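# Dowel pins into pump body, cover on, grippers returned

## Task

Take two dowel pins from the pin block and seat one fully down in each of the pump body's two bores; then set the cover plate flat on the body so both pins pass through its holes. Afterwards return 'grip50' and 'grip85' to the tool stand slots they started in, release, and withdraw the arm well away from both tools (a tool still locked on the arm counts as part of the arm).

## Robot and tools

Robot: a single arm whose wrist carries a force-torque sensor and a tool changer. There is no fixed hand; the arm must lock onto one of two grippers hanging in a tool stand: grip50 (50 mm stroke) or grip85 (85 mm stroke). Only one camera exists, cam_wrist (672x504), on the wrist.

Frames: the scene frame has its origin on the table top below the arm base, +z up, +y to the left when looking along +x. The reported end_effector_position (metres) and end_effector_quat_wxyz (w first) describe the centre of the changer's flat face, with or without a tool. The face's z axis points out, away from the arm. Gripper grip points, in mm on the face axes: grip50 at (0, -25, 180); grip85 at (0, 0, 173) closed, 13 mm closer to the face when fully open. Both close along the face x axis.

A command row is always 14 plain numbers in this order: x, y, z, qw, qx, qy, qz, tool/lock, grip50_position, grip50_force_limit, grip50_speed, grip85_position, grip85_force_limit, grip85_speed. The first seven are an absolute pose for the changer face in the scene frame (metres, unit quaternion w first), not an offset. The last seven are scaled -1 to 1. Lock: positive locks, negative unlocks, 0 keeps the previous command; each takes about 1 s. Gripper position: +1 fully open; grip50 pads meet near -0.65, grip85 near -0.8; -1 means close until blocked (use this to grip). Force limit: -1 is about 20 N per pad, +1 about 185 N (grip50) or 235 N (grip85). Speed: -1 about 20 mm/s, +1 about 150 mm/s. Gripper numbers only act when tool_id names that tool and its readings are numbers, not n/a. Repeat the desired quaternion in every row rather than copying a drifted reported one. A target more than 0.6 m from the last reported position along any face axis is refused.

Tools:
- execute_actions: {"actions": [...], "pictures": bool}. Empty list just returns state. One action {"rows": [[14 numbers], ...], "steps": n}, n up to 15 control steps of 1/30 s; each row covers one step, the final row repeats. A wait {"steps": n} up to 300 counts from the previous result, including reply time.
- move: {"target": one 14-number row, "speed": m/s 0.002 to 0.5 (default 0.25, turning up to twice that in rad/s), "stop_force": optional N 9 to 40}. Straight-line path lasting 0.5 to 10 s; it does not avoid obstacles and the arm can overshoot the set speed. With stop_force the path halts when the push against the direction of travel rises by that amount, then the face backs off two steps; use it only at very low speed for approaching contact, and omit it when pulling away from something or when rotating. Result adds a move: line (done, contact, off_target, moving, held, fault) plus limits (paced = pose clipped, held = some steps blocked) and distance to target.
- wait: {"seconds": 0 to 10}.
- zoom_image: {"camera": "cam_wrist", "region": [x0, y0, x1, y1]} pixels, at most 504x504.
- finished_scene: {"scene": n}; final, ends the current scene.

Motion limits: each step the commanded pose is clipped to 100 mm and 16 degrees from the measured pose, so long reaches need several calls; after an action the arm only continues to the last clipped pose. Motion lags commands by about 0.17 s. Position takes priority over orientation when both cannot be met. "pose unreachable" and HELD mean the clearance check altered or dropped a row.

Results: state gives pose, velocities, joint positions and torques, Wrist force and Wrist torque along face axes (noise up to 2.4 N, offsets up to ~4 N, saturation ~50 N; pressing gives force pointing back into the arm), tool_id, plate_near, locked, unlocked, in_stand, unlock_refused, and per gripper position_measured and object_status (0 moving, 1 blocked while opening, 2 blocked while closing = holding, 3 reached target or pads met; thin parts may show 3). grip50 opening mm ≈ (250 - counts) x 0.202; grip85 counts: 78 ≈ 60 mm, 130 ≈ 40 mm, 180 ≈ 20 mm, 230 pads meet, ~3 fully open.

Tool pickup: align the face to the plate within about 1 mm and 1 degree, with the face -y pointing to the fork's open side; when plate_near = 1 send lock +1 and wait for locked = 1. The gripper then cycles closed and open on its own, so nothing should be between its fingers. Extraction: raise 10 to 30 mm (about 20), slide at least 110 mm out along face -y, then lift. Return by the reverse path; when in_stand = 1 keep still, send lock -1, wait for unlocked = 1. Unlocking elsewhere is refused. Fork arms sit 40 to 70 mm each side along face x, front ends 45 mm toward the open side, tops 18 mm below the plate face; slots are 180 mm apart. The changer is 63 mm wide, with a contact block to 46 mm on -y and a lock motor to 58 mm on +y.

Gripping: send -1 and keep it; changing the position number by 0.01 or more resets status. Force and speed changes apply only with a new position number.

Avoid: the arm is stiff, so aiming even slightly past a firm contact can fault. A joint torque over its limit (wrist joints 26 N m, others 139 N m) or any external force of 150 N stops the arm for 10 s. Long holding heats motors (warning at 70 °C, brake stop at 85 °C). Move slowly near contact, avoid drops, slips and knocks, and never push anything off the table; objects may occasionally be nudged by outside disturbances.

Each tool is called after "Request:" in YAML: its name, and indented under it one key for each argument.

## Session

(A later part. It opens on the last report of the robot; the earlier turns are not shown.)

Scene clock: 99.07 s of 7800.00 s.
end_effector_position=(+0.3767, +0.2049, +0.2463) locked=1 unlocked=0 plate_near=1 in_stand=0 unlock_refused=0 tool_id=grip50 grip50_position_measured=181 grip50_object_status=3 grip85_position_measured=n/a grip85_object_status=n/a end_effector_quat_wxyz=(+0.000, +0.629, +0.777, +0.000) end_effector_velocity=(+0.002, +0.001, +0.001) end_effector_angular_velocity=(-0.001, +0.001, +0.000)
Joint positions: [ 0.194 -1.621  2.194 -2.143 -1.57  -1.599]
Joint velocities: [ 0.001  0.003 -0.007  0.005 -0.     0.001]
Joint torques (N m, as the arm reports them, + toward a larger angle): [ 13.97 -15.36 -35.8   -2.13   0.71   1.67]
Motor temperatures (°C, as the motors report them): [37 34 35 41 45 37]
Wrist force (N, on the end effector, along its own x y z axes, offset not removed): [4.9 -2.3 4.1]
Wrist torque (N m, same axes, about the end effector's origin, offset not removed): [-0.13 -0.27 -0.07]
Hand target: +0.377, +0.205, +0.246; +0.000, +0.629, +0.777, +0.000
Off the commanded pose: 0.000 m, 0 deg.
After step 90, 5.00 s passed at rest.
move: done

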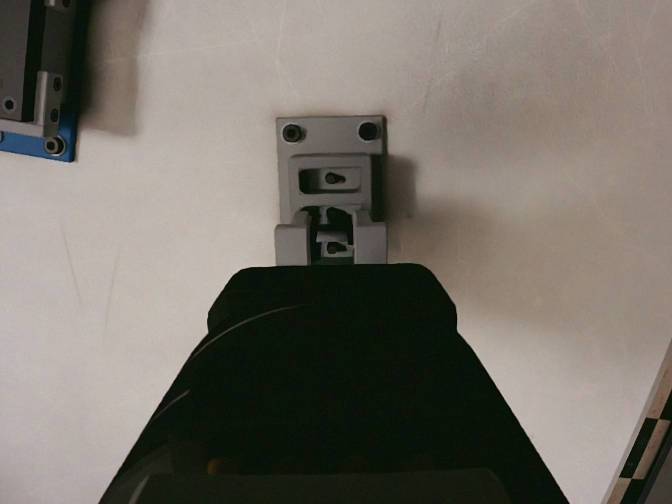

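Request:
move:
  target: [0.3735,0.2042,0.2465,0,0.6293,0.7771,0,0,-0.41,0,0,1,0,0]
  speed: 0.01

Request:
move:
  target: [0.3735,0.2042,0.215,0,0.6293,0.7771,0,0,-0.41,0,0,1,0,0]
  speed: 0.004
  stop_force: 9

Request:
zoom_image:
  camera: "cam_wrist"
  region: [290,160,380,270]

Scene clock: 109.93 s of 7800.00 s.
end_effector_position=(+0.3737, +0.2043, +0.2465) locked=1 unlocked=0 plate_near=1 in_stand=0 unlock_refused=0 tool_id=grip50 grip50_position_measured=214 grip50_object_status=3 grip85_position_measured=n/a grip85_object_status=n/a end_effector_quat_wxyz=(-0.000, +0.629, +0.777, -0.000) end_effector_velocity=(-0.001, -0.001, +0.001) end_effector_angular_velocity=(-0.000, -0.001, -0.001)
Joint positions: [ 0.194 -1.629  2.201 -2.142 -1.57  -1.599]
Joint velocities: [-0.001 -0.004  0.002  0.001 -0.     0.   ]
Joint torques (N m, as the arm reports them, + toward a larger angle): [-13.76 -37.04 -17.36  -1.91  -0.54  -1.86]
Motor temperatures (°C, as the motors report them): [37 34 35 41 45 37]
Wrist force (N, on the end effector, along its own x y z axes, offset not removed): [2.1 1.4 1.5]
Wrist torque (N m, same axes, about the end effector's origin, offset not removed): [-0.12 -0.08 -0.08]
Hand target: +0.374, +0.204, +0.247; -0.000, +0.629, +0.777, -0.000
Off the commanded pose: 0.000 m, 0 deg.
After step 90, 7.17 s passed at rest.
move: done

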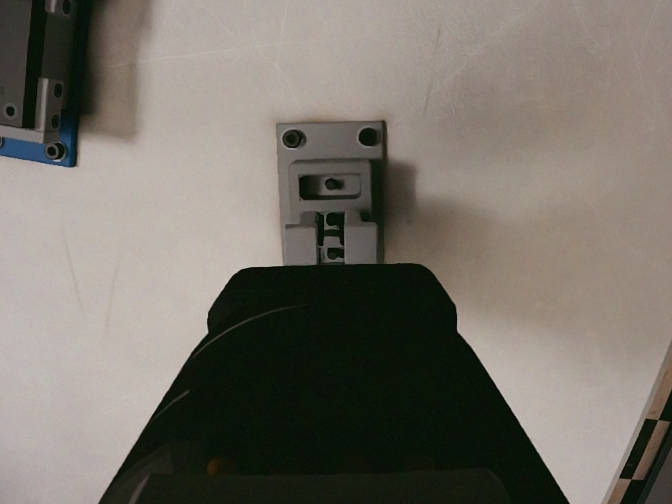

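Scene clock: 115.50 s of 7800.00 s.
end_effector_position=(+0.3735, +0.2042, +0.2258) locked=1 unlocked=0 plate_near=1 in_stand=0 unlock_refused=0 tool_id=grip50 grip50_position_measured=214 grip50_object_status=3 grip85_position_measured=n/a grip85_object_status=n/a end_effector_quat_wxyz=(+0.000, +0.629, +0.777, +0.000) end_effector_velocity=(-0.000, -0.000, +0.000) end_effector_angular_velocity=(-0.001, +0.004, -0.001)
Joint positions: [ 0.194 -1.595  2.233 -2.208 -1.57  -1.599]
Joint velocities: [-0.    -0.001 -0.002  0.006 -0.     0.   ]
Joint torques (N m, as the arm reports them, + toward a larger angle): [ -3.84 -25.71 -24.96  -0.03  -1.     1.87]
Motor temperatures (°C, as the motors report them): [37 34 35 41 45 37]
Wrist force (N, on the end effector, along its own x y z axes, offset not removed): [-1.8 -5.6 -35.9]
Wrist torque (N m, same axes, about the end effector's origin, offset not removed): [1.13 0.35 -0.17]
Hand target: +0.374, +0.204, +0.226; -0.000, +0.629, +0.777, -0.000
Off the commanded pose: 0.011 m, 0 deg.
move: contact

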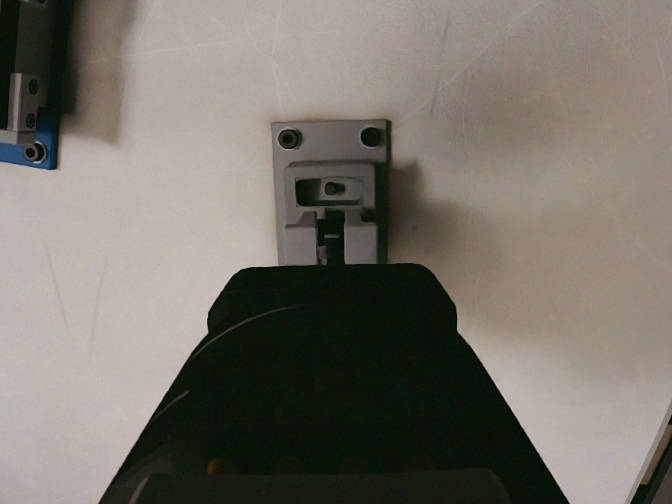

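Region (290, 160, 380, 270) of cam_wrist's 672x504 image, scaled by 4.582, with more detail than that image has; it fills the left 412 columns of this view, and the rest is white.

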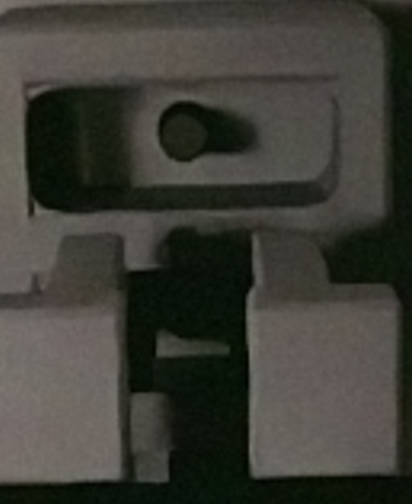

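In the pocket, 17 mm deep. Lift slightly and grip.

Request:
execute_actions:
  actions:
    - {"rows":[[0.3735,0.2042,0.2268,0,0.6293,0.7771,0,0,-0.41,0.3,-0.5,1,0,0],[0.3735,0.2042,0.2268,0,0.6293,0.7771,0,0,-0.41,0.3,-0.5,1,0,0],[0.3735,0.2042,0.2268,0,0.6293,0.7771,0,0,-0.41,0.3,-0.5,1,0,0],[0.3735,0.2042,0.2268,0,0.6293,0.7771,0,0,-0.41,0.3,-0.5,1,0,0],[0.3735,0.2042,0.2268,0,0.6293,0.7771,0,0,-1,0.3,-0.5,1,0,0]],"steps":15}
  pictures: false

Request:
execute_actions:
  actions:
    - {"rows":[[0.3735,0.2042,0.2268,0,0.6293,0.7771,0,0,-1,0.3,-0.5,1,0,0]],"steps":6}
  pictures: false

Scene clock: 119.03 s of 7800.00 s.
end_effector_position=(+0.3735, +0.2042, +0.2268) locked=1 unlocked=0 plate_near=1 in_stand=0 unlock_refused=0 tool_id=grip50 grip50_position_measured=245 grip50_object_status=2 grip85_position_measured=n/a grip85_object_status=n/a end_effector_quat_wxyz=(+0.000, +0.629, +0.777, +0.000) end_effector_velocity=(+0.000, -0.000, -0.000) end_effector_angular_velocity=(+0.001, +0.002, -0.000)
Joint positions: [ 0.193 -1.596  2.231 -2.204 -1.57  -1.599]
Joint velocities: [-0.001  0.001 -0.     0.001  0.001 -0.   ]
Joint torques (N m, as the arm reports them, + toward a larger angle): [-13.27 -36.66 -33.65  -1.95  -1.35   0.62]
Motor temperatures (°C, as the motors report them): [37 34 35 41 45 37]
Wrist force (N, on the end effector, along its own x y z axes, offset not removed): [1.1 0.3 2.0]
Wrist torque (N m, same axes, about the end effector's origin, offset not removed): [-0.23 -0.41 -0.09]
Hand target: +0.374, +0.204, +0.227; +0.000, +0.629, +0.777, +0.000
Off the commanded pose: 0.000 m, 0 deg.
Steps of this call (steps 1 to 90: nothing new was sent; then 0.03 s passed at rest; steps 91 to 105: all 15 steps of this action). Readings (end_effector_position | what the end effector reports):
91: (+0.3735, +0.2042, +0.2260) | locked=1 unlocked=0 plate_near=1 in_stand=0 unlock_refused=0 tool_id=grip50 grip50_position_measured=214 grip50_object_status=3 grip85_position_measured=n/a grip85_object_status=n/a
92: (+0.3735, +0.2042, +0.2261) | locked=1 unlocked=0 plate_near=1 in_stand=0 unlock_refused=0 tool_id=grip50 grip50_position_measured=214 grip50_object_status=3 grip85_position_measured=n/a grip85_object_status=n/a
94: (+0.3736, +0.2042, +0.2264) | locked=1 unlocked=0 plate_near=1 in_stand=0 unlock_refused=0 tool_id=grip50 grip50_position_measured=214 grip50_object_status=3 grip85_position_measured=n/a grip85_object_status=n/a
98: (+0.3735, +0.2042, +0.2267) | locked=1 unlocked=0 plate_near=1 in_stand=0 unlock_refused=0 tool_id=grip50 grip50_position_measured=245 grip50_object_status=0 grip85_position_measured=n/a grip85_object_status=n/a
105: the state above

Scene clock: 119.23 s of 7800.00 s.
end_effector_position=(+0.3735, +0.2042, +0.2268) locked=1 unlocked=0 plate_near=1 in_stand=0 unlock_refused=0 tool_id=grip50 grip50_position_measured=245 grip50_object_status=2 grip85_position_measured=n/a grip85_object_status=n/a end_effector_quat_wxyz=(-0.000, +0.629, +0.777, +0.000) end_effector_velocity=(-0.000, -0.000, -0.000) end_effector_angular_velocity=(-0.000, -0.000, -0.001)
Joint positions: [ 0.193 -1.596  2.231 -2.204 -1.57  -1.599]
Joint velocities: [-0.001 -0.001  0.001 -0.    -0.     0.   ]
Joint torques (N m, as the arm reports them, + toward a larger angle): [-12.95 -37.23 -34.34  -1.9   -1.42   0.48]
Motor temperatures (°C, as the motors report them): [37 34 35 41 45 37]
Wrist force (N, on the end effector, along its own x y z axes, offset not removed): [-0.3 -0.8 1.0]
Wrist torque (N m, same axes, about the end effector's origin, offset not removed): [-0.49 -0.15 -0.26]
Hand target: +0.374, +0.204, +0.227; +0.000, +0.629, +0.777, +0.000
Off the commanded pose: 0.000 m, 0 deg.
Steps of this call (steps 1 to 6: all 6 steps of this action). Readings (end_effector_position | what the end effector reports):
1: (+0.3735, +0.2042, +0.2268) | locked=1 unlocked=0 plate_near=1 in_stand=0 unlock_refused=0 tool_id=grip50 grip50_position_measured=245 grip50_object_status=2 grip85_position_measured=n/a grip85_object_status=n/a
2: (+0.3735, +0.2042, +0.2268) | locked=1 unlocked=0 plate_near=1 in_stand=0 unlock_refused=0 tool_id=grip50 grip50_position_measured=245 grip50_object_status=2 grip85_position_measured=n/a grip85_object_status=n/a
4: (+0.3735, +0.2042, +0.2268) | locked=1 unlocked=0 plate_near=1 in_stand=0 unlock_refused=0 tool_id=grip50 grip50_position_measured=245 grip50_object_status=2 grip85_position_measured=n/a grip85_object_status=n/a
6: the state above

Request:
move:
  target: [0.3735,0.2042,0.30,0,0.6293,0.7771,0,0,-1,0.3,-0.5,1,0,0]
  speed: 0.05

Request:
move:
  target: [0.44,-0.20,0.32,0,0.7071,0.7071,0,0,-1,0.3,-0.5,1,0,0]
  speed: 0.2

Request:
zoom_image:
  camera: "cam_wrist"
  region: [200,0,460,270]

Scene clock: 125.70 s of 7800.00 s.
end_effector_position=(+0.3737, +0.2043, +0.2996) locked=1 unlocked=0 plate_near=1 in_stand=0 unlock_refused=0 tool_id=grip50 grip50_position_measured=245 grip50_object_status=2 grip85_position_measured=n/a grip85_object_status=n/a end_effector_quat_wxyz=(+0.000, +0.629, +0.777, +0.000) end_effector_velocity=(+0.001, -0.000, +0.003) end_effector_angular_velocity=(-0.000, +0.000, -0.001)
Joint positions: [ 0.193 -1.699  2.109 -1.98  -1.57  -1.599]
Joint velocities: [-0.001 -0.002 -0.006  0.008  0.     0.   ]
Joint torques (N m, as the arm reports them, + toward a larger angle): [-12.54 -34.24 -38.79  -1.99  -1.34  -1.79]
Motor temperatures (°C, as the motors report them): [37 34 35 41 45 37]
Wrist force (N, on the end effector, along its own x y z axes, offset not removed): [1.3 0.0 1.1]
Wrist torque (N m, same axes, about the end effector's origin, offset not removed): [-0.15 0.15 -0.10]
Hand target: +0.374, +0.204, +0.300; +0.000, +0.629, +0.777, +0.000
Off the commanded pose: 0.000 m, 0 deg.
After step 90, 1.57 s passed at rest.
move: done

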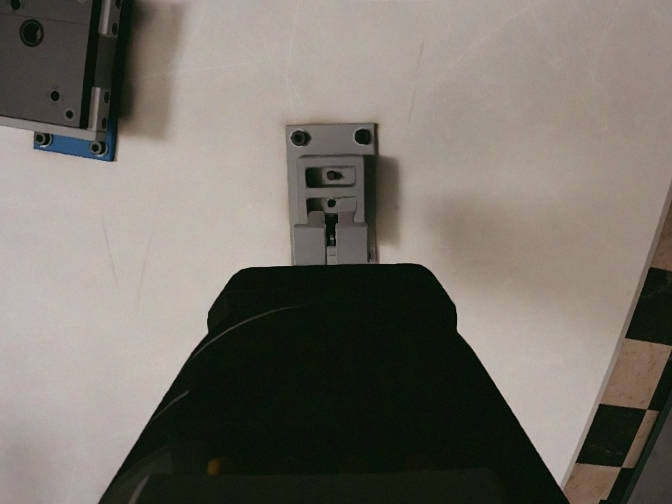

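Scene clock: 128.40 s of 7800.00 s.
end_effector_position=(+0.4403, -0.1994, +0.3199) locked=1 unlocked=0 plate_near=1 in_stand=0 unlock_refused=0 tool_id=grip50 grip50_position_measured=245 grip50_object_status=2 grip85_position_measured=n/a grip85_object_status=n/a end_effector_quat_wxyz=(-0.000, +0.707, +0.707, +0.002) end_effector_velocity=(+0.001, -0.002, -0.001) end_effector_angular_velocity=(+0.002, +0.002, -0.002)
Joint positions: [-0.693 -1.573  1.938 -1.934 -1.568 -2.276]
Joint velocities: [-0.003  0.006 -0.004  0.001  0.    -0.001]
Joint torques (N m, as the arm reports them, + toward a larger angle): [-12.41 -21.02 -37.37  -2.16   2.32  -1.54]
Motor temperatures (°C, as the motors report them): [37 34 35 41 45 37]
Wrist force (N, on the end effector, along its own x y z axes, offset not removed): [-1.7 -3.3 1.6]
Wrist torque (N m, same axes, about the end effector's origin, offset not removed): [-0.20 0.27 -0.14]
Hand target: +0.440, -0.200, +0.320; -0.000, +0.707, +0.707, +0.002
Off the commanded pose: 0.001 m, 0 deg.
move: done

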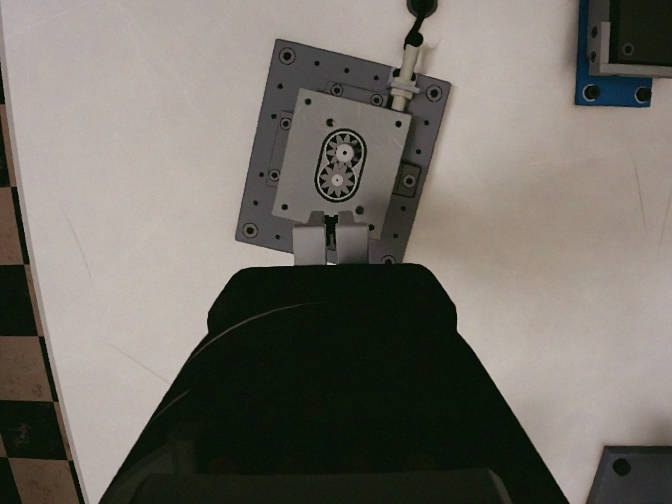

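Region (200, 0, 460, 270) of cam_wrist's 672x504 image, scaled by 1.867, with more detail than that image has; it fills the left 485 columns of this view, and the rest is white.

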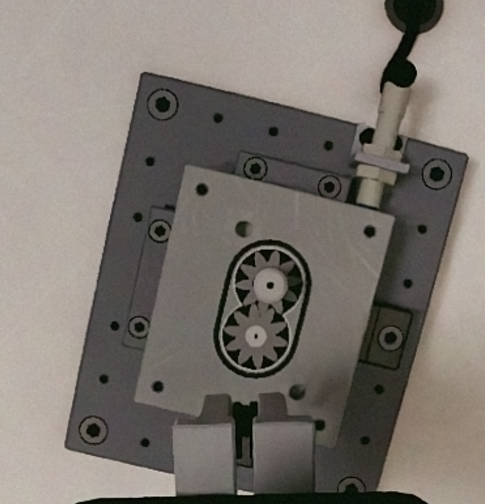

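Request:
move:
  target: [0.4253,-0.2010,0.29,0,0.7071,0.7071,0,0,-1,0.3,-0.5,1,0,0]
  speed: 0.06

Request:
zoom_image:
  camera: "cam_wrist"
  region: [294,111,394,261]

Scene clock: 133.07 s of 7800.00 s.
end_effector_position=(+0.4254, -0.2009, +0.2904) locked=1 unlocked=0 plate_near=1 in_stand=0 unlock_refused=0 tool_id=grip50 grip50_position_measured=245 grip50_object_status=2 grip85_position_measured=n/a grip85_object_status=n/a end_effector_quat_wxyz=(+0.000, +0.707, +0.707, +0.000) end_effector_velocity=(-0.002, +0.000, -0.003) end_effector_angular_velocity=(+0.000, +0.001, -0.001)
Joint positions: [-0.716 -1.575  2.021 -2.016 -1.571 -2.299]
Joint velocities: [-0.002 -0.001  0.009 -0.008 -0.    -0.002]
Joint torques (N m, as the arm reports them, + toward a larger angle): [-13.38 -35.96 -21.56  -6.13  -2.24  -1.68]
Motor temperatures (°C, as the motors report them): [37 34 35 41 45 37]
Wrist force (N, on the end effector, along its own x y z axes, offset not removed): [1.7 2.0 3.1]
Wrist torque (N m, same axes, about the end effector's origin, offset not removed): [0.12 0.12 -0.11]
Hand target: +0.425, -0.201, +0.290; +0.000, +0.707, +0.707, +0.000
Off the commanded pose: 0.000 m, 0 deg.
After step 90, 0.67 s passed at rest.
move: done

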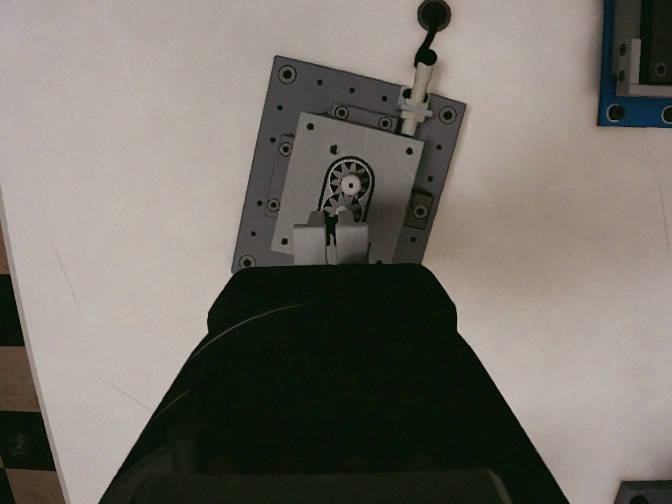

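Region (294, 111, 394, 261) of cam_wrist's 672x504 image, scaled by 3.360, with more detail than that image has.

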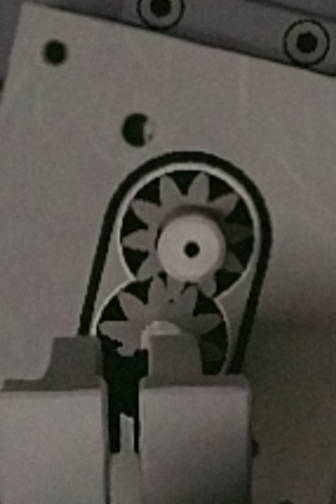

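Request:
move:
  target: [0.3934,-0.2029,0.275,0,0.7799,0.6259,0,0,-1,0.3,-0.5,1,0,0]
  speed: 0.06

Request:
move:
  target: [0.3934,-0.2029,0.235,0,0.7799,0.6259,0,0,-1,0.3,-0.5,1,0,0]
  speed: 0.004
  stop_force: 9

Scene clock: 144.97 s of 7800.00 s.
end_effector_position=(+0.3936, -0.2028, +0.2752) locked=1 unlocked=0 plate_near=1 in_stand=0 unlock_refused=0 tool_id=grip50 grip50_position_measured=245 grip50_object_status=2 grip85_position_measured=n/a grip85_object_status=n/a end_effector_quat_wxyz=(+0.000, +0.779, +0.627, +0.000) end_effector_velocity=(-0.002, +0.000, +0.000) end_effector_angular_velocity=(-0.002, -0.002, -0.013)
Joint positions: [-0.769 -1.626  2.114 -2.058 -1.571 -2.135]
Joint velocities: [-0.003 -0.005  0.005 -0.002  0.     0.01 ]
Joint torques (N m, as the arm reports them, + toward a larger angle): [-13.77 -38.49 -21.12  -6.11   2.49   1.93]
Motor temperatures (°C, as the motors report them): [37 34 35 41 45 37]
Wrist force (N, on the end effector, along its own x y z axes, offset not removed): [-2.1 -2.1 -0.2]
Wrist torque (N m, same axes, about the end effector's origin, offset not removed): [-0.29 0.26 -0.07]
Hand target: +0.393, -0.203, +0.275; +0.000, +0.780, +0.626, +0.000
Off the commanded pose: 0.000 m, 0 deg.
After step 90, 6.73 s passed at rest.
move: done

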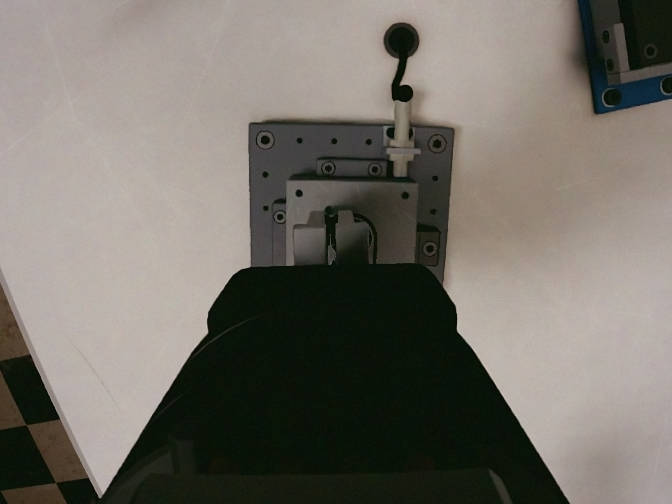

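Scene clock: 148.83 s of 7800.00 s.
end_effector_position=(+0.3935, -0.2029, +0.2612) locked=1 unlocked=0 plate_near=1 in_stand=0 unlock_refused=0 tool_id=grip50 grip50_position_measured=245 grip50_object_status=2 grip85_position_measured=n/a grip85_object_status=n/a end_effector_quat_wxyz=(+0.000, +0.780, +0.626, +0.000) end_effector_velocity=(-0.000, +0.000, -0.000) end_effector_angular_velocity=(+0.004, +0.005, +0.001)
Joint positions: [-0.769 -1.607  2.137 -2.1   -1.571 -2.135]
Joint velocities: [ 0.     0.001 -0.002  0.007 -0.    -0.001]
Joint torques (N m, as the arm reports them, + toward a larger angle): [-13.25 -25.18 -26.94  -1.07  -0.81   1.65]
Motor temperatures (°C, as the motors report them): [37 34 35 41 45 37]
Wrist force (N, on the end effector, along its own x y z axes, offset not removed): [0.0 -3.2 -28.4]
Wrist torque (N m, same axes, about the end effector's origin, offset not removed): [1.53 0.13 0.07]
Hand target: +0.394, -0.203, +0.261; +0.000, +0.780, +0.626, +0.000
Off the commanded pose: 0.026 m, 0 deg.
move: contact

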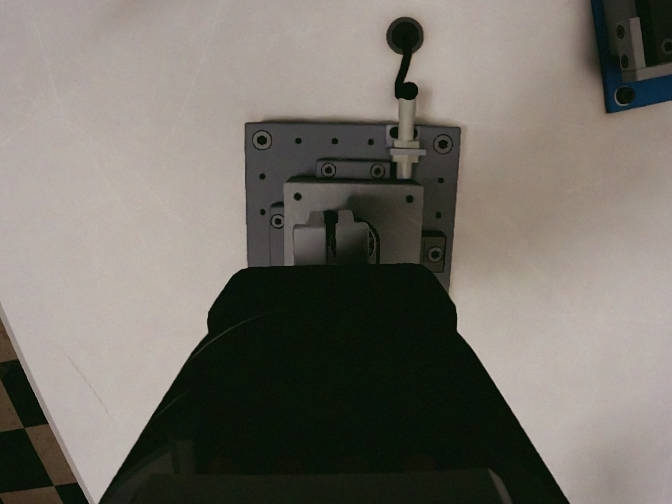

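Request:
zoom_image:
  camera: "cam_wrist"
  region: [295,180,375,250]

Region (295, 180, 375, 250) of cam_wrist's 672x504 image, scaled by 6.300, with more detail than that image has; it fills the top 441 rows of this view, and the rest is white.

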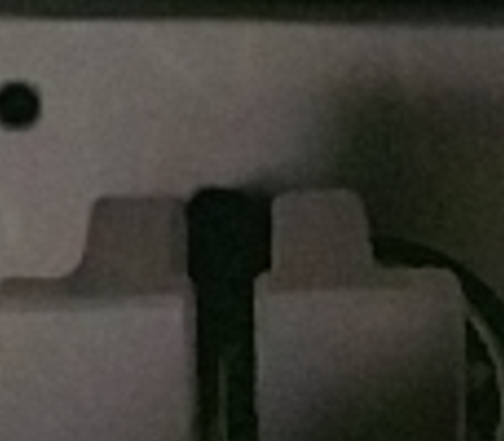

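Request:
move:
  target: [0.3926,-0.2027,0.2622,0,0.7799,0.6259,0,0,-1,0.3,-0.5,1,0,0]
  speed: 0.004

Request:
move:
  target: [0.3926,-0.2027,0.235,0,0.7799,0.6259,0,0,-1,0.3,-0.5,1,0,0]
  speed: 0.002
  stop_force: 9

Scene clock: 156.40 s of 7800.00 s.
end_effector_position=(+0.3927, -0.2027, +0.2622) locked=1 unlocked=0 plate_near=1 in_stand=0 unlock_refused=0 tool_id=grip50 grip50_position_measured=245 grip50_object_status=2 grip85_position_measured=n/a grip85_object_status=n/a end_effector_quat_wxyz=(-0.000, +0.780, +0.626, +0.000) end_effector_velocity=(-0.001, -0.000, +0.001) end_effector_angular_velocity=(-0.001, -0.001, -0.002)
Joint positions: [-0.77  -1.611  2.137 -2.096 -1.571 -2.135]
Joint velocities: [-0.002 -0.003 -0.     0.002  0.     0.   ]
Joint torques (N m, as the arm reports them, + toward a larger angle): [-13.33 -37.77 -19.27  -2.2   -2.29  -1.69]
Motor temperatures (°C, as the motors report them): [37 34 35 41 45 37]
Wrist force (N, on the end effector, along its own x y z axes, offset not removed): [0.0 -1.6 -0.2]
Wrist torque (N m, same axes, about the end effector's origin, offset not removed): [-0.14 0.18 -0.27]
Hand target: +0.393, -0.203, +0.262; +0.000, +0.780, +0.626, +0.000
Off the commanded pose: 0.000 m, 0 deg.
After step 90, 3.87 s passed at rest.
move: done

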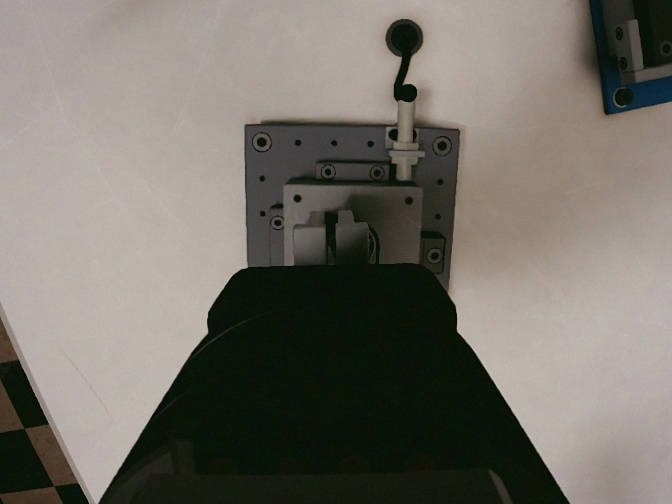

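Scene clock: 157.23 s of 7800.00 s.
end_effector_position=(+0.3927, -0.2027, +0.2612) locked=1 unlocked=0 plate_near=1 in_stand=0 unlock_refused=0 tool_id=grip50 grip50_position_measured=245 grip50_object_status=2 grip85_position_measured=n/a grip85_object_status=n/a end_effector_quat_wxyz=(+0.000, +0.780, +0.626, +0.000) end_effector_velocity=(-0.000, -0.000, -0.001) end_effector_angular_velocity=(+0.003, +0.002, -0.001)
Joint positions: [-0.77  -1.609  2.139 -2.1   -1.571 -2.135]
Joint velocities: [-0.001  0.002 -0.001  0.002  0.001 -0.   ]
Joint torques (N m, as the arm reports them, + toward a larger angle): [ -6.83 -20.47 -28.02  -1.43  -0.91  -1.47]
Motor temperatures (°C, as the motors report them): [37 34 35 41 45 37]
Wrist force (N, on the end effector, along its own x y z axes, offset not removed): [1.4 -0.2 -25.8]
Wrist torque (N m, same axes, about the end effector's origin, offset not removed): [1.38 0.38 -0.09]
Hand target: +0.393, -0.203, +0.261; +0.000, +0.780, +0.626, +0.000
Off the commanded pose: 0.026 m, 0 deg.
move: contact

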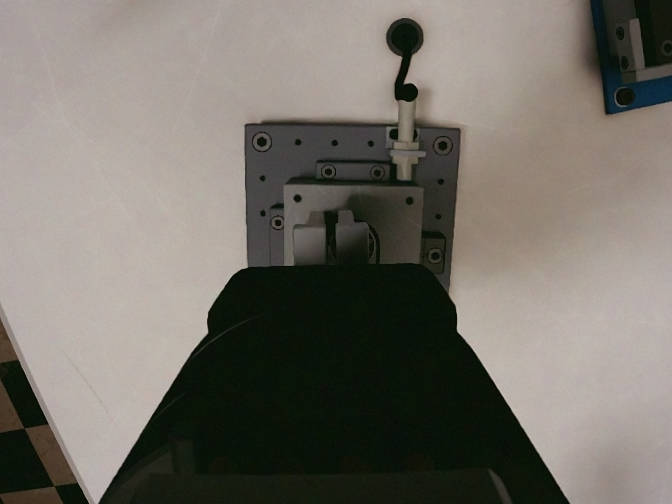

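Request:
move:
  target: [0.3926,-0.2027,0.2635,0,0.7799,0.6259,0,0,-1,0.3,-0.5,1,0,0]
  speed: 0.01

Request:
move:
  target: [0.4024,-0.2049,0.2635,0,0.7799,0.6259,0,0,-1,0.3,-0.5,1,0,0]
  speed: 0.01
  stop_force: 10

Request:
zoom_image:
  camera: "cam_wrist"
  region: [295,170,375,240]

Scene clock: 163.77 s of 7800.00 s.
end_effector_position=(+0.3926, -0.2027, +0.2634) locked=1 unlocked=0 plate_near=1 in_stand=0 unlock_refused=0 tool_id=grip50 grip50_position_measured=245 grip50_object_status=2 grip85_position_measured=n/a grip85_object_status=n/a end_effector_quat_wxyz=(+0.000, +0.780, +0.626, +0.000) end_effector_velocity=(-0.000, +0.001, +0.000) end_effector_angular_velocity=(+0.001, +0.002, +0.000)
Joint positions: [-0.77  -1.612  2.136 -2.093 -1.571 -2.135]
Joint velocities: [ 0.    -0.001  0.     0.003 -0.     0.   ]
Joint torques (N m, as the arm reports them, + toward a larger angle): [-12.83 -38.25 -36.64  -1.94  -2.33  -1.85]
Motor temperatures (°C, as the motors report them): [37 34 35 41 45 37]
Wrist force (N, on the end effector, along its own x y z axes, offset not removed): [0.7 2.8 2.1]
Wrist torque (N m, same axes, about the end effector's origin, offset not removed): [0.17 0.08 0.01]
Hand target: +0.393, -0.203, +0.263; +0.000, +0.780, +0.626, +0.000
Off the commanded pose: 0.000 m, 0 deg.
After step 90, 2.83 s passed at rest.
move: done

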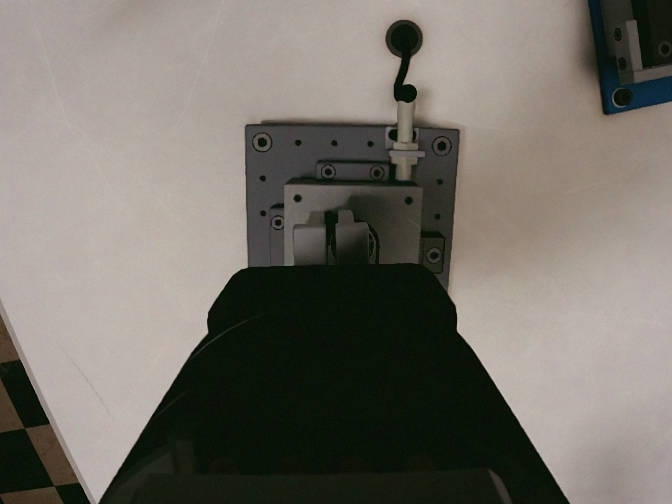

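Scene clock: 164.83 s of 7800.00 s.
end_effector_position=(+0.3990, -0.2041, +0.2633) locked=1 unlocked=0 plate_near=1 in_stand=0 unlock_refused=0 tool_id=grip50 grip50_position_measured=245 grip50_object_status=2 grip85_position_measured=n/a grip85_object_status=n/a end_effector_quat_wxyz=(-0.000, +0.780, +0.626, -0.000) end_effector_velocity=(-0.002, +0.001, +0.001) end_effector_angular_velocity=(+0.001, -0.007, +0.002)
Joint positions: [-0.762 -1.596  2.12  -2.093 -1.572 -2.127]
Joint velocities: [-0.005 -0.009  0.008 -0.004  0.005 -0.006]
Joint torques (N m, as the arm reports them, + toward a larger angle): [ -7.87 -41.13 -25.99  -9.97   8.8   -1.13]
Motor temperatures (°C, as the motors report them): [37 34 35 41 45 37]
Wrist force (N, on the end effector, along its own x y z axes, offset not removed): [-9.0 -22.1 4.8]
Wrist torque (N m, same axes, about the end effector's origin, offset not removed): [3.55 -1.61 -0.41]
Hand target: +0.399, -0.204, +0.263; -0.000, +0.780, +0.626, -0.000
Off the commanded pose: 0.003 m, 0 deg.
move: contact

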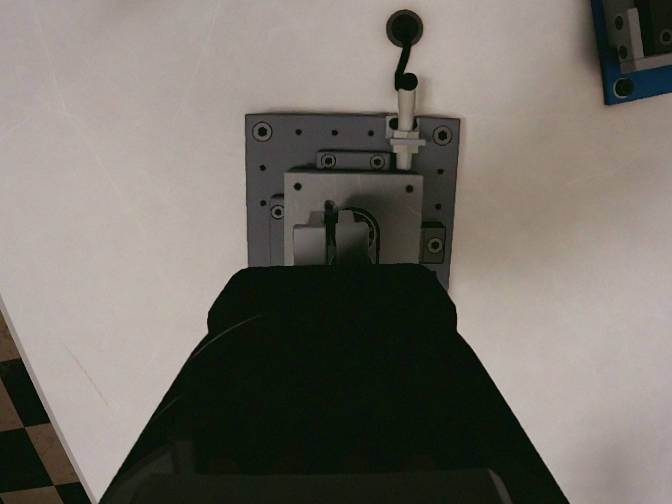

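Region (295, 170, 375, 240) of cam_wrist's 672x504 image, scaled by 6.300, with more detail than that image has; it fills the top 441 rows of this view, and the rest is white.

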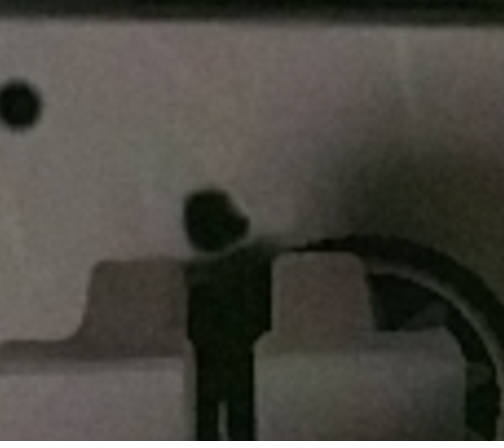

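Request:
move:
  target: [0.3935,-0.2040,0.2630,0,0.7799,0.6259,0,0,-1,0.3,-0.5,1,0,0]
  speed: 0.006

Request:
move:
  target: [0.3935,-0.2040,0.235,0,0.7799,0.6259,0,0,-1,0.3,-0.5,1,0,0]
  speed: 0.002
  stop_force: 9

Request:
zoom_image:
  camera: "cam_wrist"
  region: [295,170,375,240]

Scene clock: 184.23 s of 7800.00 s.
end_effector_position=(+0.3937, -0.2040, +0.2630) locked=1 unlocked=0 plate_near=1 in_stand=0 unlock_refused=0 tool_id=grip50 grip50_position_measured=245 grip50_object_status=2 grip85_position_measured=n/a grip85_object_status=n/a end_effector_quat_wxyz=(+0.000, +0.780, +0.626, +0.000) end_effector_velocity=(-0.001, -0.001, +0.000) end_effector_angular_velocity=(-0.001, -0.002, -0.000)
Joint positions: [-0.771 -1.608  2.132 -2.094 -1.571 -2.135]
Joint velocities: [-0.003 -0.003  0.002 -0.001  0.001 -0.003]
Joint torques (N m, as the arm reports them, + toward a larger angle): [-13.98 -37.73 -17.64  -6.05   2.34  -1.9 ]
Motor temperatures (°C, as the motors report them): [37 34 35 41 45 37]
Wrist force (N, on the end effector, along its own x y z axes, offset not removed): [-0.6 0.3 0.2]
Wrist torque (N m, same axes, about the end effector's origin, offset not removed): [-0.15 0.20 -0.04]
Hand target: +0.394, -0.204, +0.263; +0.000, +0.780, +0.626, +0.000
Off the commanded pose: 0.000 m, 0 deg.
After step 90, 15.33 s passed at rest.
move: done

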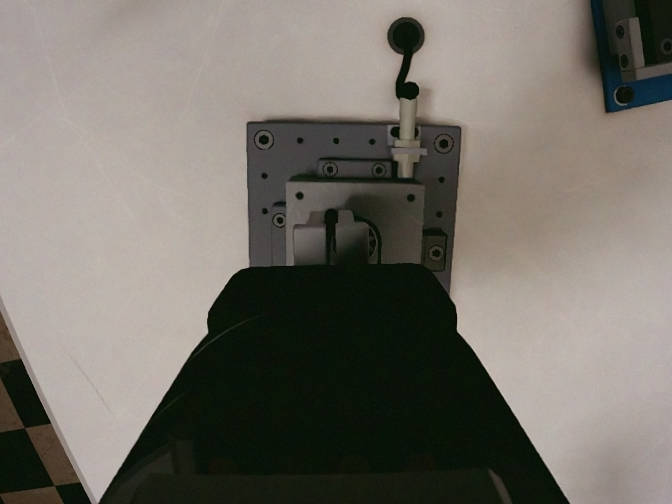

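Scene clock: 185.50 s of 7800.00 s.
end_effector_position=(+0.3937, -0.2040, +0.2612) locked=1 unlocked=0 plate_near=1 in_stand=0 unlock_refused=0 tool_id=grip50 grip50_position_measured=245 grip50_object_status=2 grip85_position_measured=n/a grip85_object_status=n/a end_effector_quat_wxyz=(+0.000, +0.780, +0.626, +0.000) end_effector_velocity=(+0.000, +0.000, +0.001) end_effector_angular_velocity=(+0.000, -0.001, -0.000)
Joint positions: [-0.771 -1.606  2.135 -2.1   -1.571 -2.135]
Joint velocities: [ 0.    -0.001 -0.001  0.001  0.001  0.   ]
Joint torques (N m, as the arm reports them, + toward a larger angle): [ 12.83 -18.29 -28.41  -1.3    2.     1.62]
Motor temperatures (°C, as the motors report them): [37 34 35 41 45 37]
Wrist force (N, on the end effector, along its own x y z axes, offset not removed): [3.0 -2.8 -22.4]
Wrist torque (N m, same axes, about the end effector's origin, offset not removed): [1.33 0.68 0.01]
Hand target: +0.394, -0.204, +0.261; +0.000, +0.780, +0.626, +0.000
Off the commanded pose: 0.026 m, 0 deg.
move: contact

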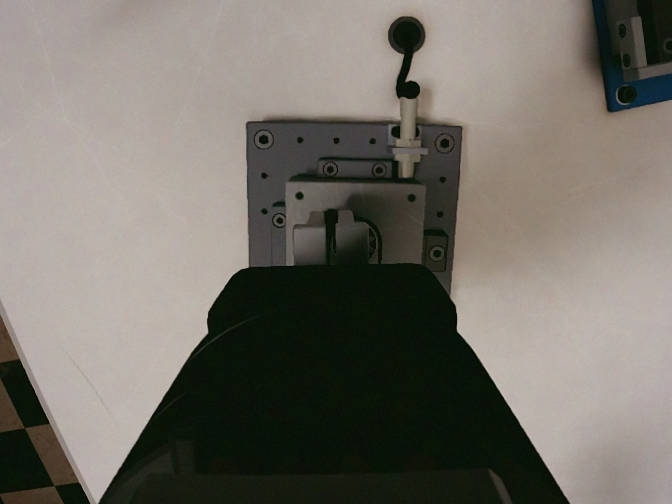

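Region (295, 170, 375, 240) of cam_wrist's 672x504 image, scaled by 6.300, with more detail than that image has; it fills the top 441 rows of this view, and the rest is white.

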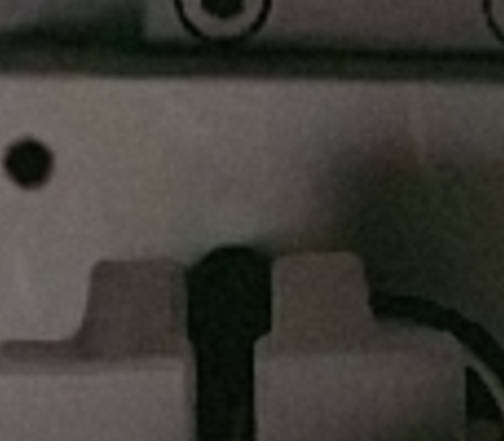

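Request:
execute_actions:
  actions: []

Scene clock: 206.73 s of 7800.00 s.
end_effector_position=(+0.3937, -0.2040, +0.2614) locked=1 unlocked=0 plate_near=1 in_stand=0 unlock_refused=0 tool_id=grip50 grip50_position_measured=245 grip50_object_status=2 grip85_position_measured=n/a grip85_object_status=n/a end_effector_quat_wxyz=(+0.000, +0.780, +0.626, +0.000) end_effector_velocity=(-0.000, +0.000, +0.000) end_effector_angular_velocity=(-0.001, -0.000, +0.001)
Joint positions: [-0.771 -1.606  2.135 -2.099 -1.571 -2.135]
Joint velocities: [ 0.    -0.001  0.    -0.001 -0.001 -0.   ]
Joint torques (N m, as the arm reports them, + toward a larger angle): [  1.72 -34.58 -32.63  -2.63   2.5    1.77]
Motor temperatures (°C, as the motors report them): [37 34 35 41 45 37]
Wrist force (N, on the end effector, along its own x y z axes, offset not removed): [4.2 -2.6 -9.2]
Wrist torque (N m, same axes, about the end effector's origin, offset not removed): [0.49 0.03 -0.12]
Hand target: +0.394, -0.204, +0.261; +0.000, +0.780, +0.626, +0.000
Off the commanded pose: 0.026 m, 0 deg.
Steps of this call (steps 1 to 90: nothing new was sent; then 18.23 s passed at rest). Readings (end_effector_position | what the end effector reports):
1: (+0.3937, -0.2040, +0.2612) | locked=1 unlocked=0 plate_near=1 in_stand=0 unlock_refused=0 tool_id=grip50 grip50_position_measured=245 grip50_object_status=2 grip85_position_measured=n/a grip85_object_status=n/a
2: (+0.3937, -0.2040, +0.2612) | locked=1 unlocked=0 plate_near=1 in_stand=0 unlock_refused=0 tool_id=grip50 grip50_position_measured=245 grip50_object_status=2 grip85_position_measured=n/a grip85_object_status=n/a
4: (+0.3937, -0.2040, +0.2613) | locked=1 unlocked=0 plate_near=1 in_stand=0 unlock_refused=0 tool_id=grip50 grip50_position_measured=245 grip50_object_status=2 grip85_position_measured=n/a grip85_object_status=n/a
8: (+0.3937, -0.2040, +0.2613) | locked=1 unlocked=0 plate_near=1 in_stand=0 unlock_refused=0 tool_id=grip50 grip50_position_measured=245 grip50_object_status=2 grip85_position_measured=n/a grip85_object_status=n/a
90: the state above

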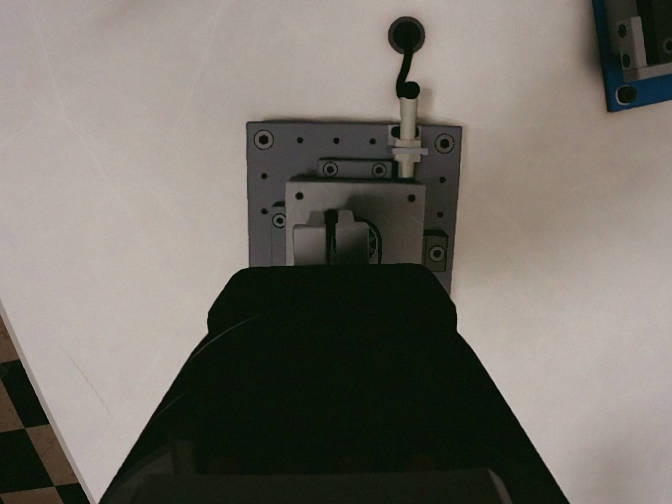

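Request:
zoom_image:
  camera: "cam_wrist"
  region: [280, 170, 440, 270]

Request:
move:
  target: [0.3937,-0.2040,0.275,0,0.7799,0.6259,0,0,-1,0.3,-0.5,0,0,0]
  speed: 0.02

Request:
zoom_image:
  camera: "cam_wrist"
  region: [280, 160, 440, 270]

Region (280, 170, 440, 270) of cam_wrist's 672x504 image, scaled by 3.150, with more detail than that image has; it fills the top 315 rows of this view, and the rest is white.

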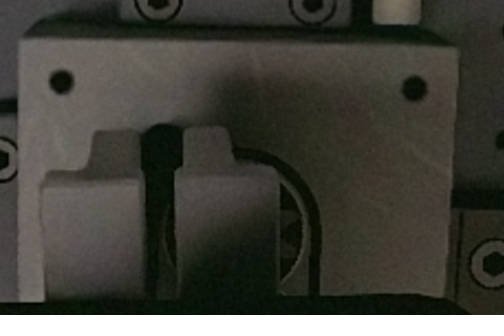

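Scene clock: 213.20 s of 7800.00 s.
end_effector_position=(+0.3937, -0.2040, +0.2747) locked=1 unlocked=0 plate_near=1 in_stand=0 unlock_refused=0 tool_id=grip50 grip50_position_measured=245 grip50_object_status=2 grip85_position_measured=n/a grip85_object_status=n/a end_effector_quat_wxyz=(+0.000, +0.780, +0.626, +0.000) end_effector_velocity=(-0.000, +0.000, +0.002) end_effector_angular_velocity=(+0.002, +0.001, -0.000)
Joint positions: [-0.771 -1.624  2.113 -2.059 -1.571 -2.135]
Joint velocities: [ 0.    -0.003 -0.003  0.008  0.     0.   ]
Joint torques (N m, as the arm reports them, + toward a larger angle): [  8.61 -38.68 -36.25  -2.35   1.13   1.87]
Motor temperatures (°C, as the motors report them): [37 34 35 41 45 37]
Wrist force (N, on the end effector, along its own x y z axes, offset not removed): [-2.5 0.3 2.9]
Wrist torque (N m, same axes, about the end effector's origin, offset not removed): [-0.12 0.26 -0.17]
Hand target: +0.394, -0.204, +0.275; +0.000, +0.780, +0.626, +0.000
Off the commanded pose: 0.000 m, 0 deg.
After step 90, 2.47 s passed at rest.
move: done

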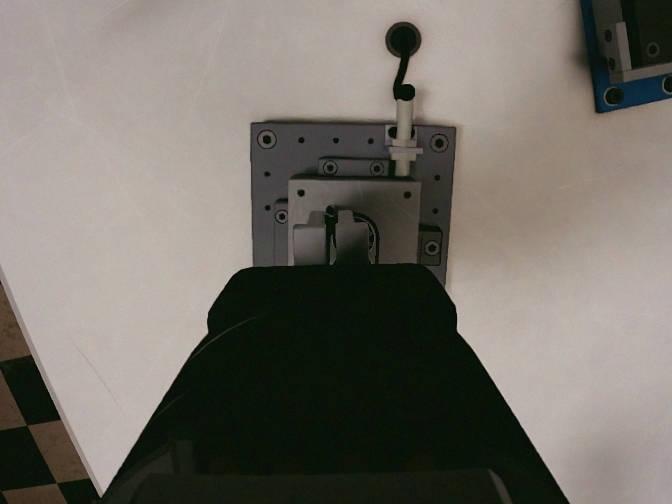

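Region (280, 160, 440, 270) of cam_wrist's 672x504 image, scaled by 3.150, with more detail than that image has; it fills the top 346 rows of this view, and the rest is white.

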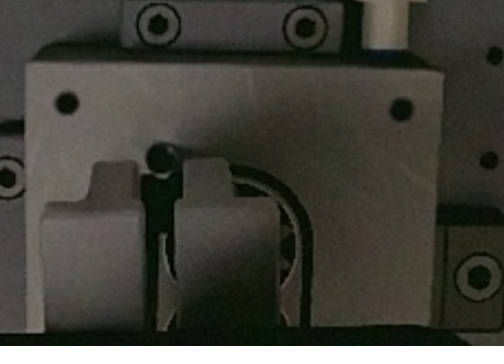

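Request:
move:
  target: [0.3925,-0.2037,0.2635,0,0.7799,0.6259,0,0,-1,0.3,-0.5,0,0,0]
  speed: 0.02

Request:
move:
  target: [0.3925,-0.2037,0.255,0,0.7799,0.6259,0,0,-1,0.3,-0.5,0,0,0]
  speed: 0.002
  stop_force: 9

Scene clock: 225.53 s of 7800.00 s.
end_effector_position=(+0.3925, -0.2037, +0.2638) locked=1 unlocked=0 plate_near=1 in_stand=0 unlock_refused=0 tool_id=grip50 grip50_position_measured=245 grip50_object_status=2 grip85_position_measured=n/a grip85_object_status=n/a end_effector_quat_wxyz=(-0.000, +0.780, +0.626, -0.000) end_effector_velocity=(-0.000, +0.000, -0.003) end_effector_angular_velocity=(+0.001, +0.001, +0.000)
Joint positions: [-0.772 -1.612  2.134 -2.092 -1.571 -2.137]
Joint velocities: [-0.     0.004  0.004 -0.007  0.    -0.   ]
Joint torques (N m, as the arm reports them, + toward a larger angle): [-13.48 -17.1  -20.16  -6.05  -2.39  -1.75]
Motor temperatures (°C, as the motors report them): [37 34 35 41 45 37]
Wrist force (N, on the end effector, along its own x y z axes, offset not removed): [-0.2 -1.7 1.7]
Wrist torque (N m, same axes, about the end effector's origin, offset not removed): [-0.12 0.08 -0.22]
Hand target: +0.392, -0.204, +0.264; -0.000, +0.780, +0.626, +0.000
Off the commanded pose: 0.000 m, 0 deg.
After step 90, 8.43 s passed at rest.
move: done

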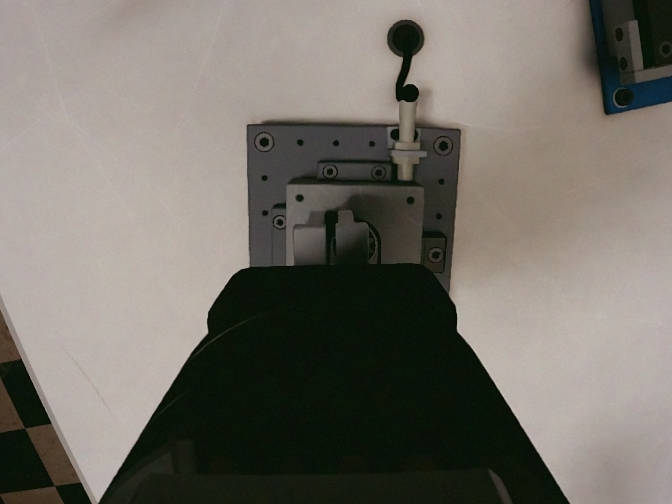

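Scene clock: 227.13 s of 7800.00 s.
end_effector_position=(+0.3925, -0.2037, +0.2613) locked=1 unlocked=0 plate_near=1 in_stand=0 unlock_refused=0 tool_id=grip50 grip50_position_measured=245 grip50_object_status=2 grip85_position_measured=n/a grip85_object_status=n/a end_effector_quat_wxyz=(+0.000, +0.780, +0.626, +0.000) end_effector_velocity=(-0.000, -0.000, +0.001) end_effector_angular_velocity=(+0.001, -0.000, -0.000)
Joint positions: [-0.772 -1.609  2.138 -2.099 -1.571 -2.137]
Joint velocities: [-0.001 -0.001 -0.001  0.002  0.001 -0.   ]
Joint torques (N m, as the arm reports them, + toward a larger angle): [-10.84 -19.81 -29.28  -1.88  -2.32  -1.21]
Motor temperatures (°C, as the motors report them): [37 34 35 41 45 37]
Wrist force (N, on the end effector, along its own x y z axes, offset not removed): [6.4 -4.9 -19.7]
Wrist torque (N m, same axes, about the end effector's origin, offset not removed): [0.80 0.49 -0.21]
Hand target: +0.393, -0.204, +0.261; +0.000, +0.780, +0.626, +0.000
Off the commanded pose: 0.006 m, 0 deg.
move: contact

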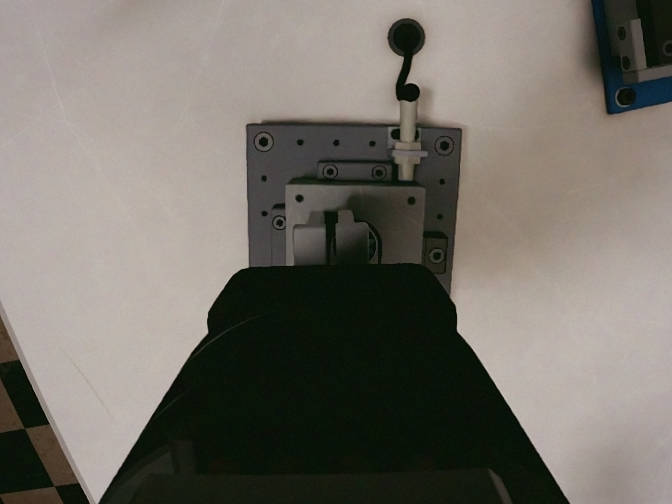

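Request:
zoom_image:
  camera: "cam_wrist"
  region: [300, 190, 370, 240]

Region (300, 190, 370, 240) of cam_wrist's 672x504 image, scaled by 7.200, with more detail than that image has; it fills the top 360 rows of this view, and the rest is white.

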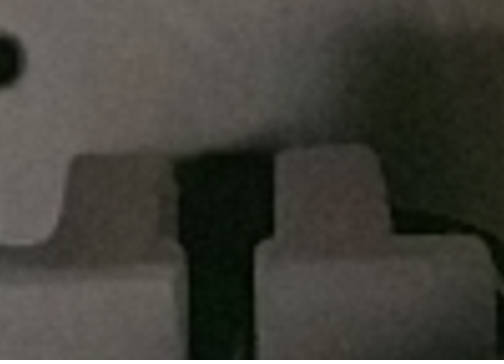

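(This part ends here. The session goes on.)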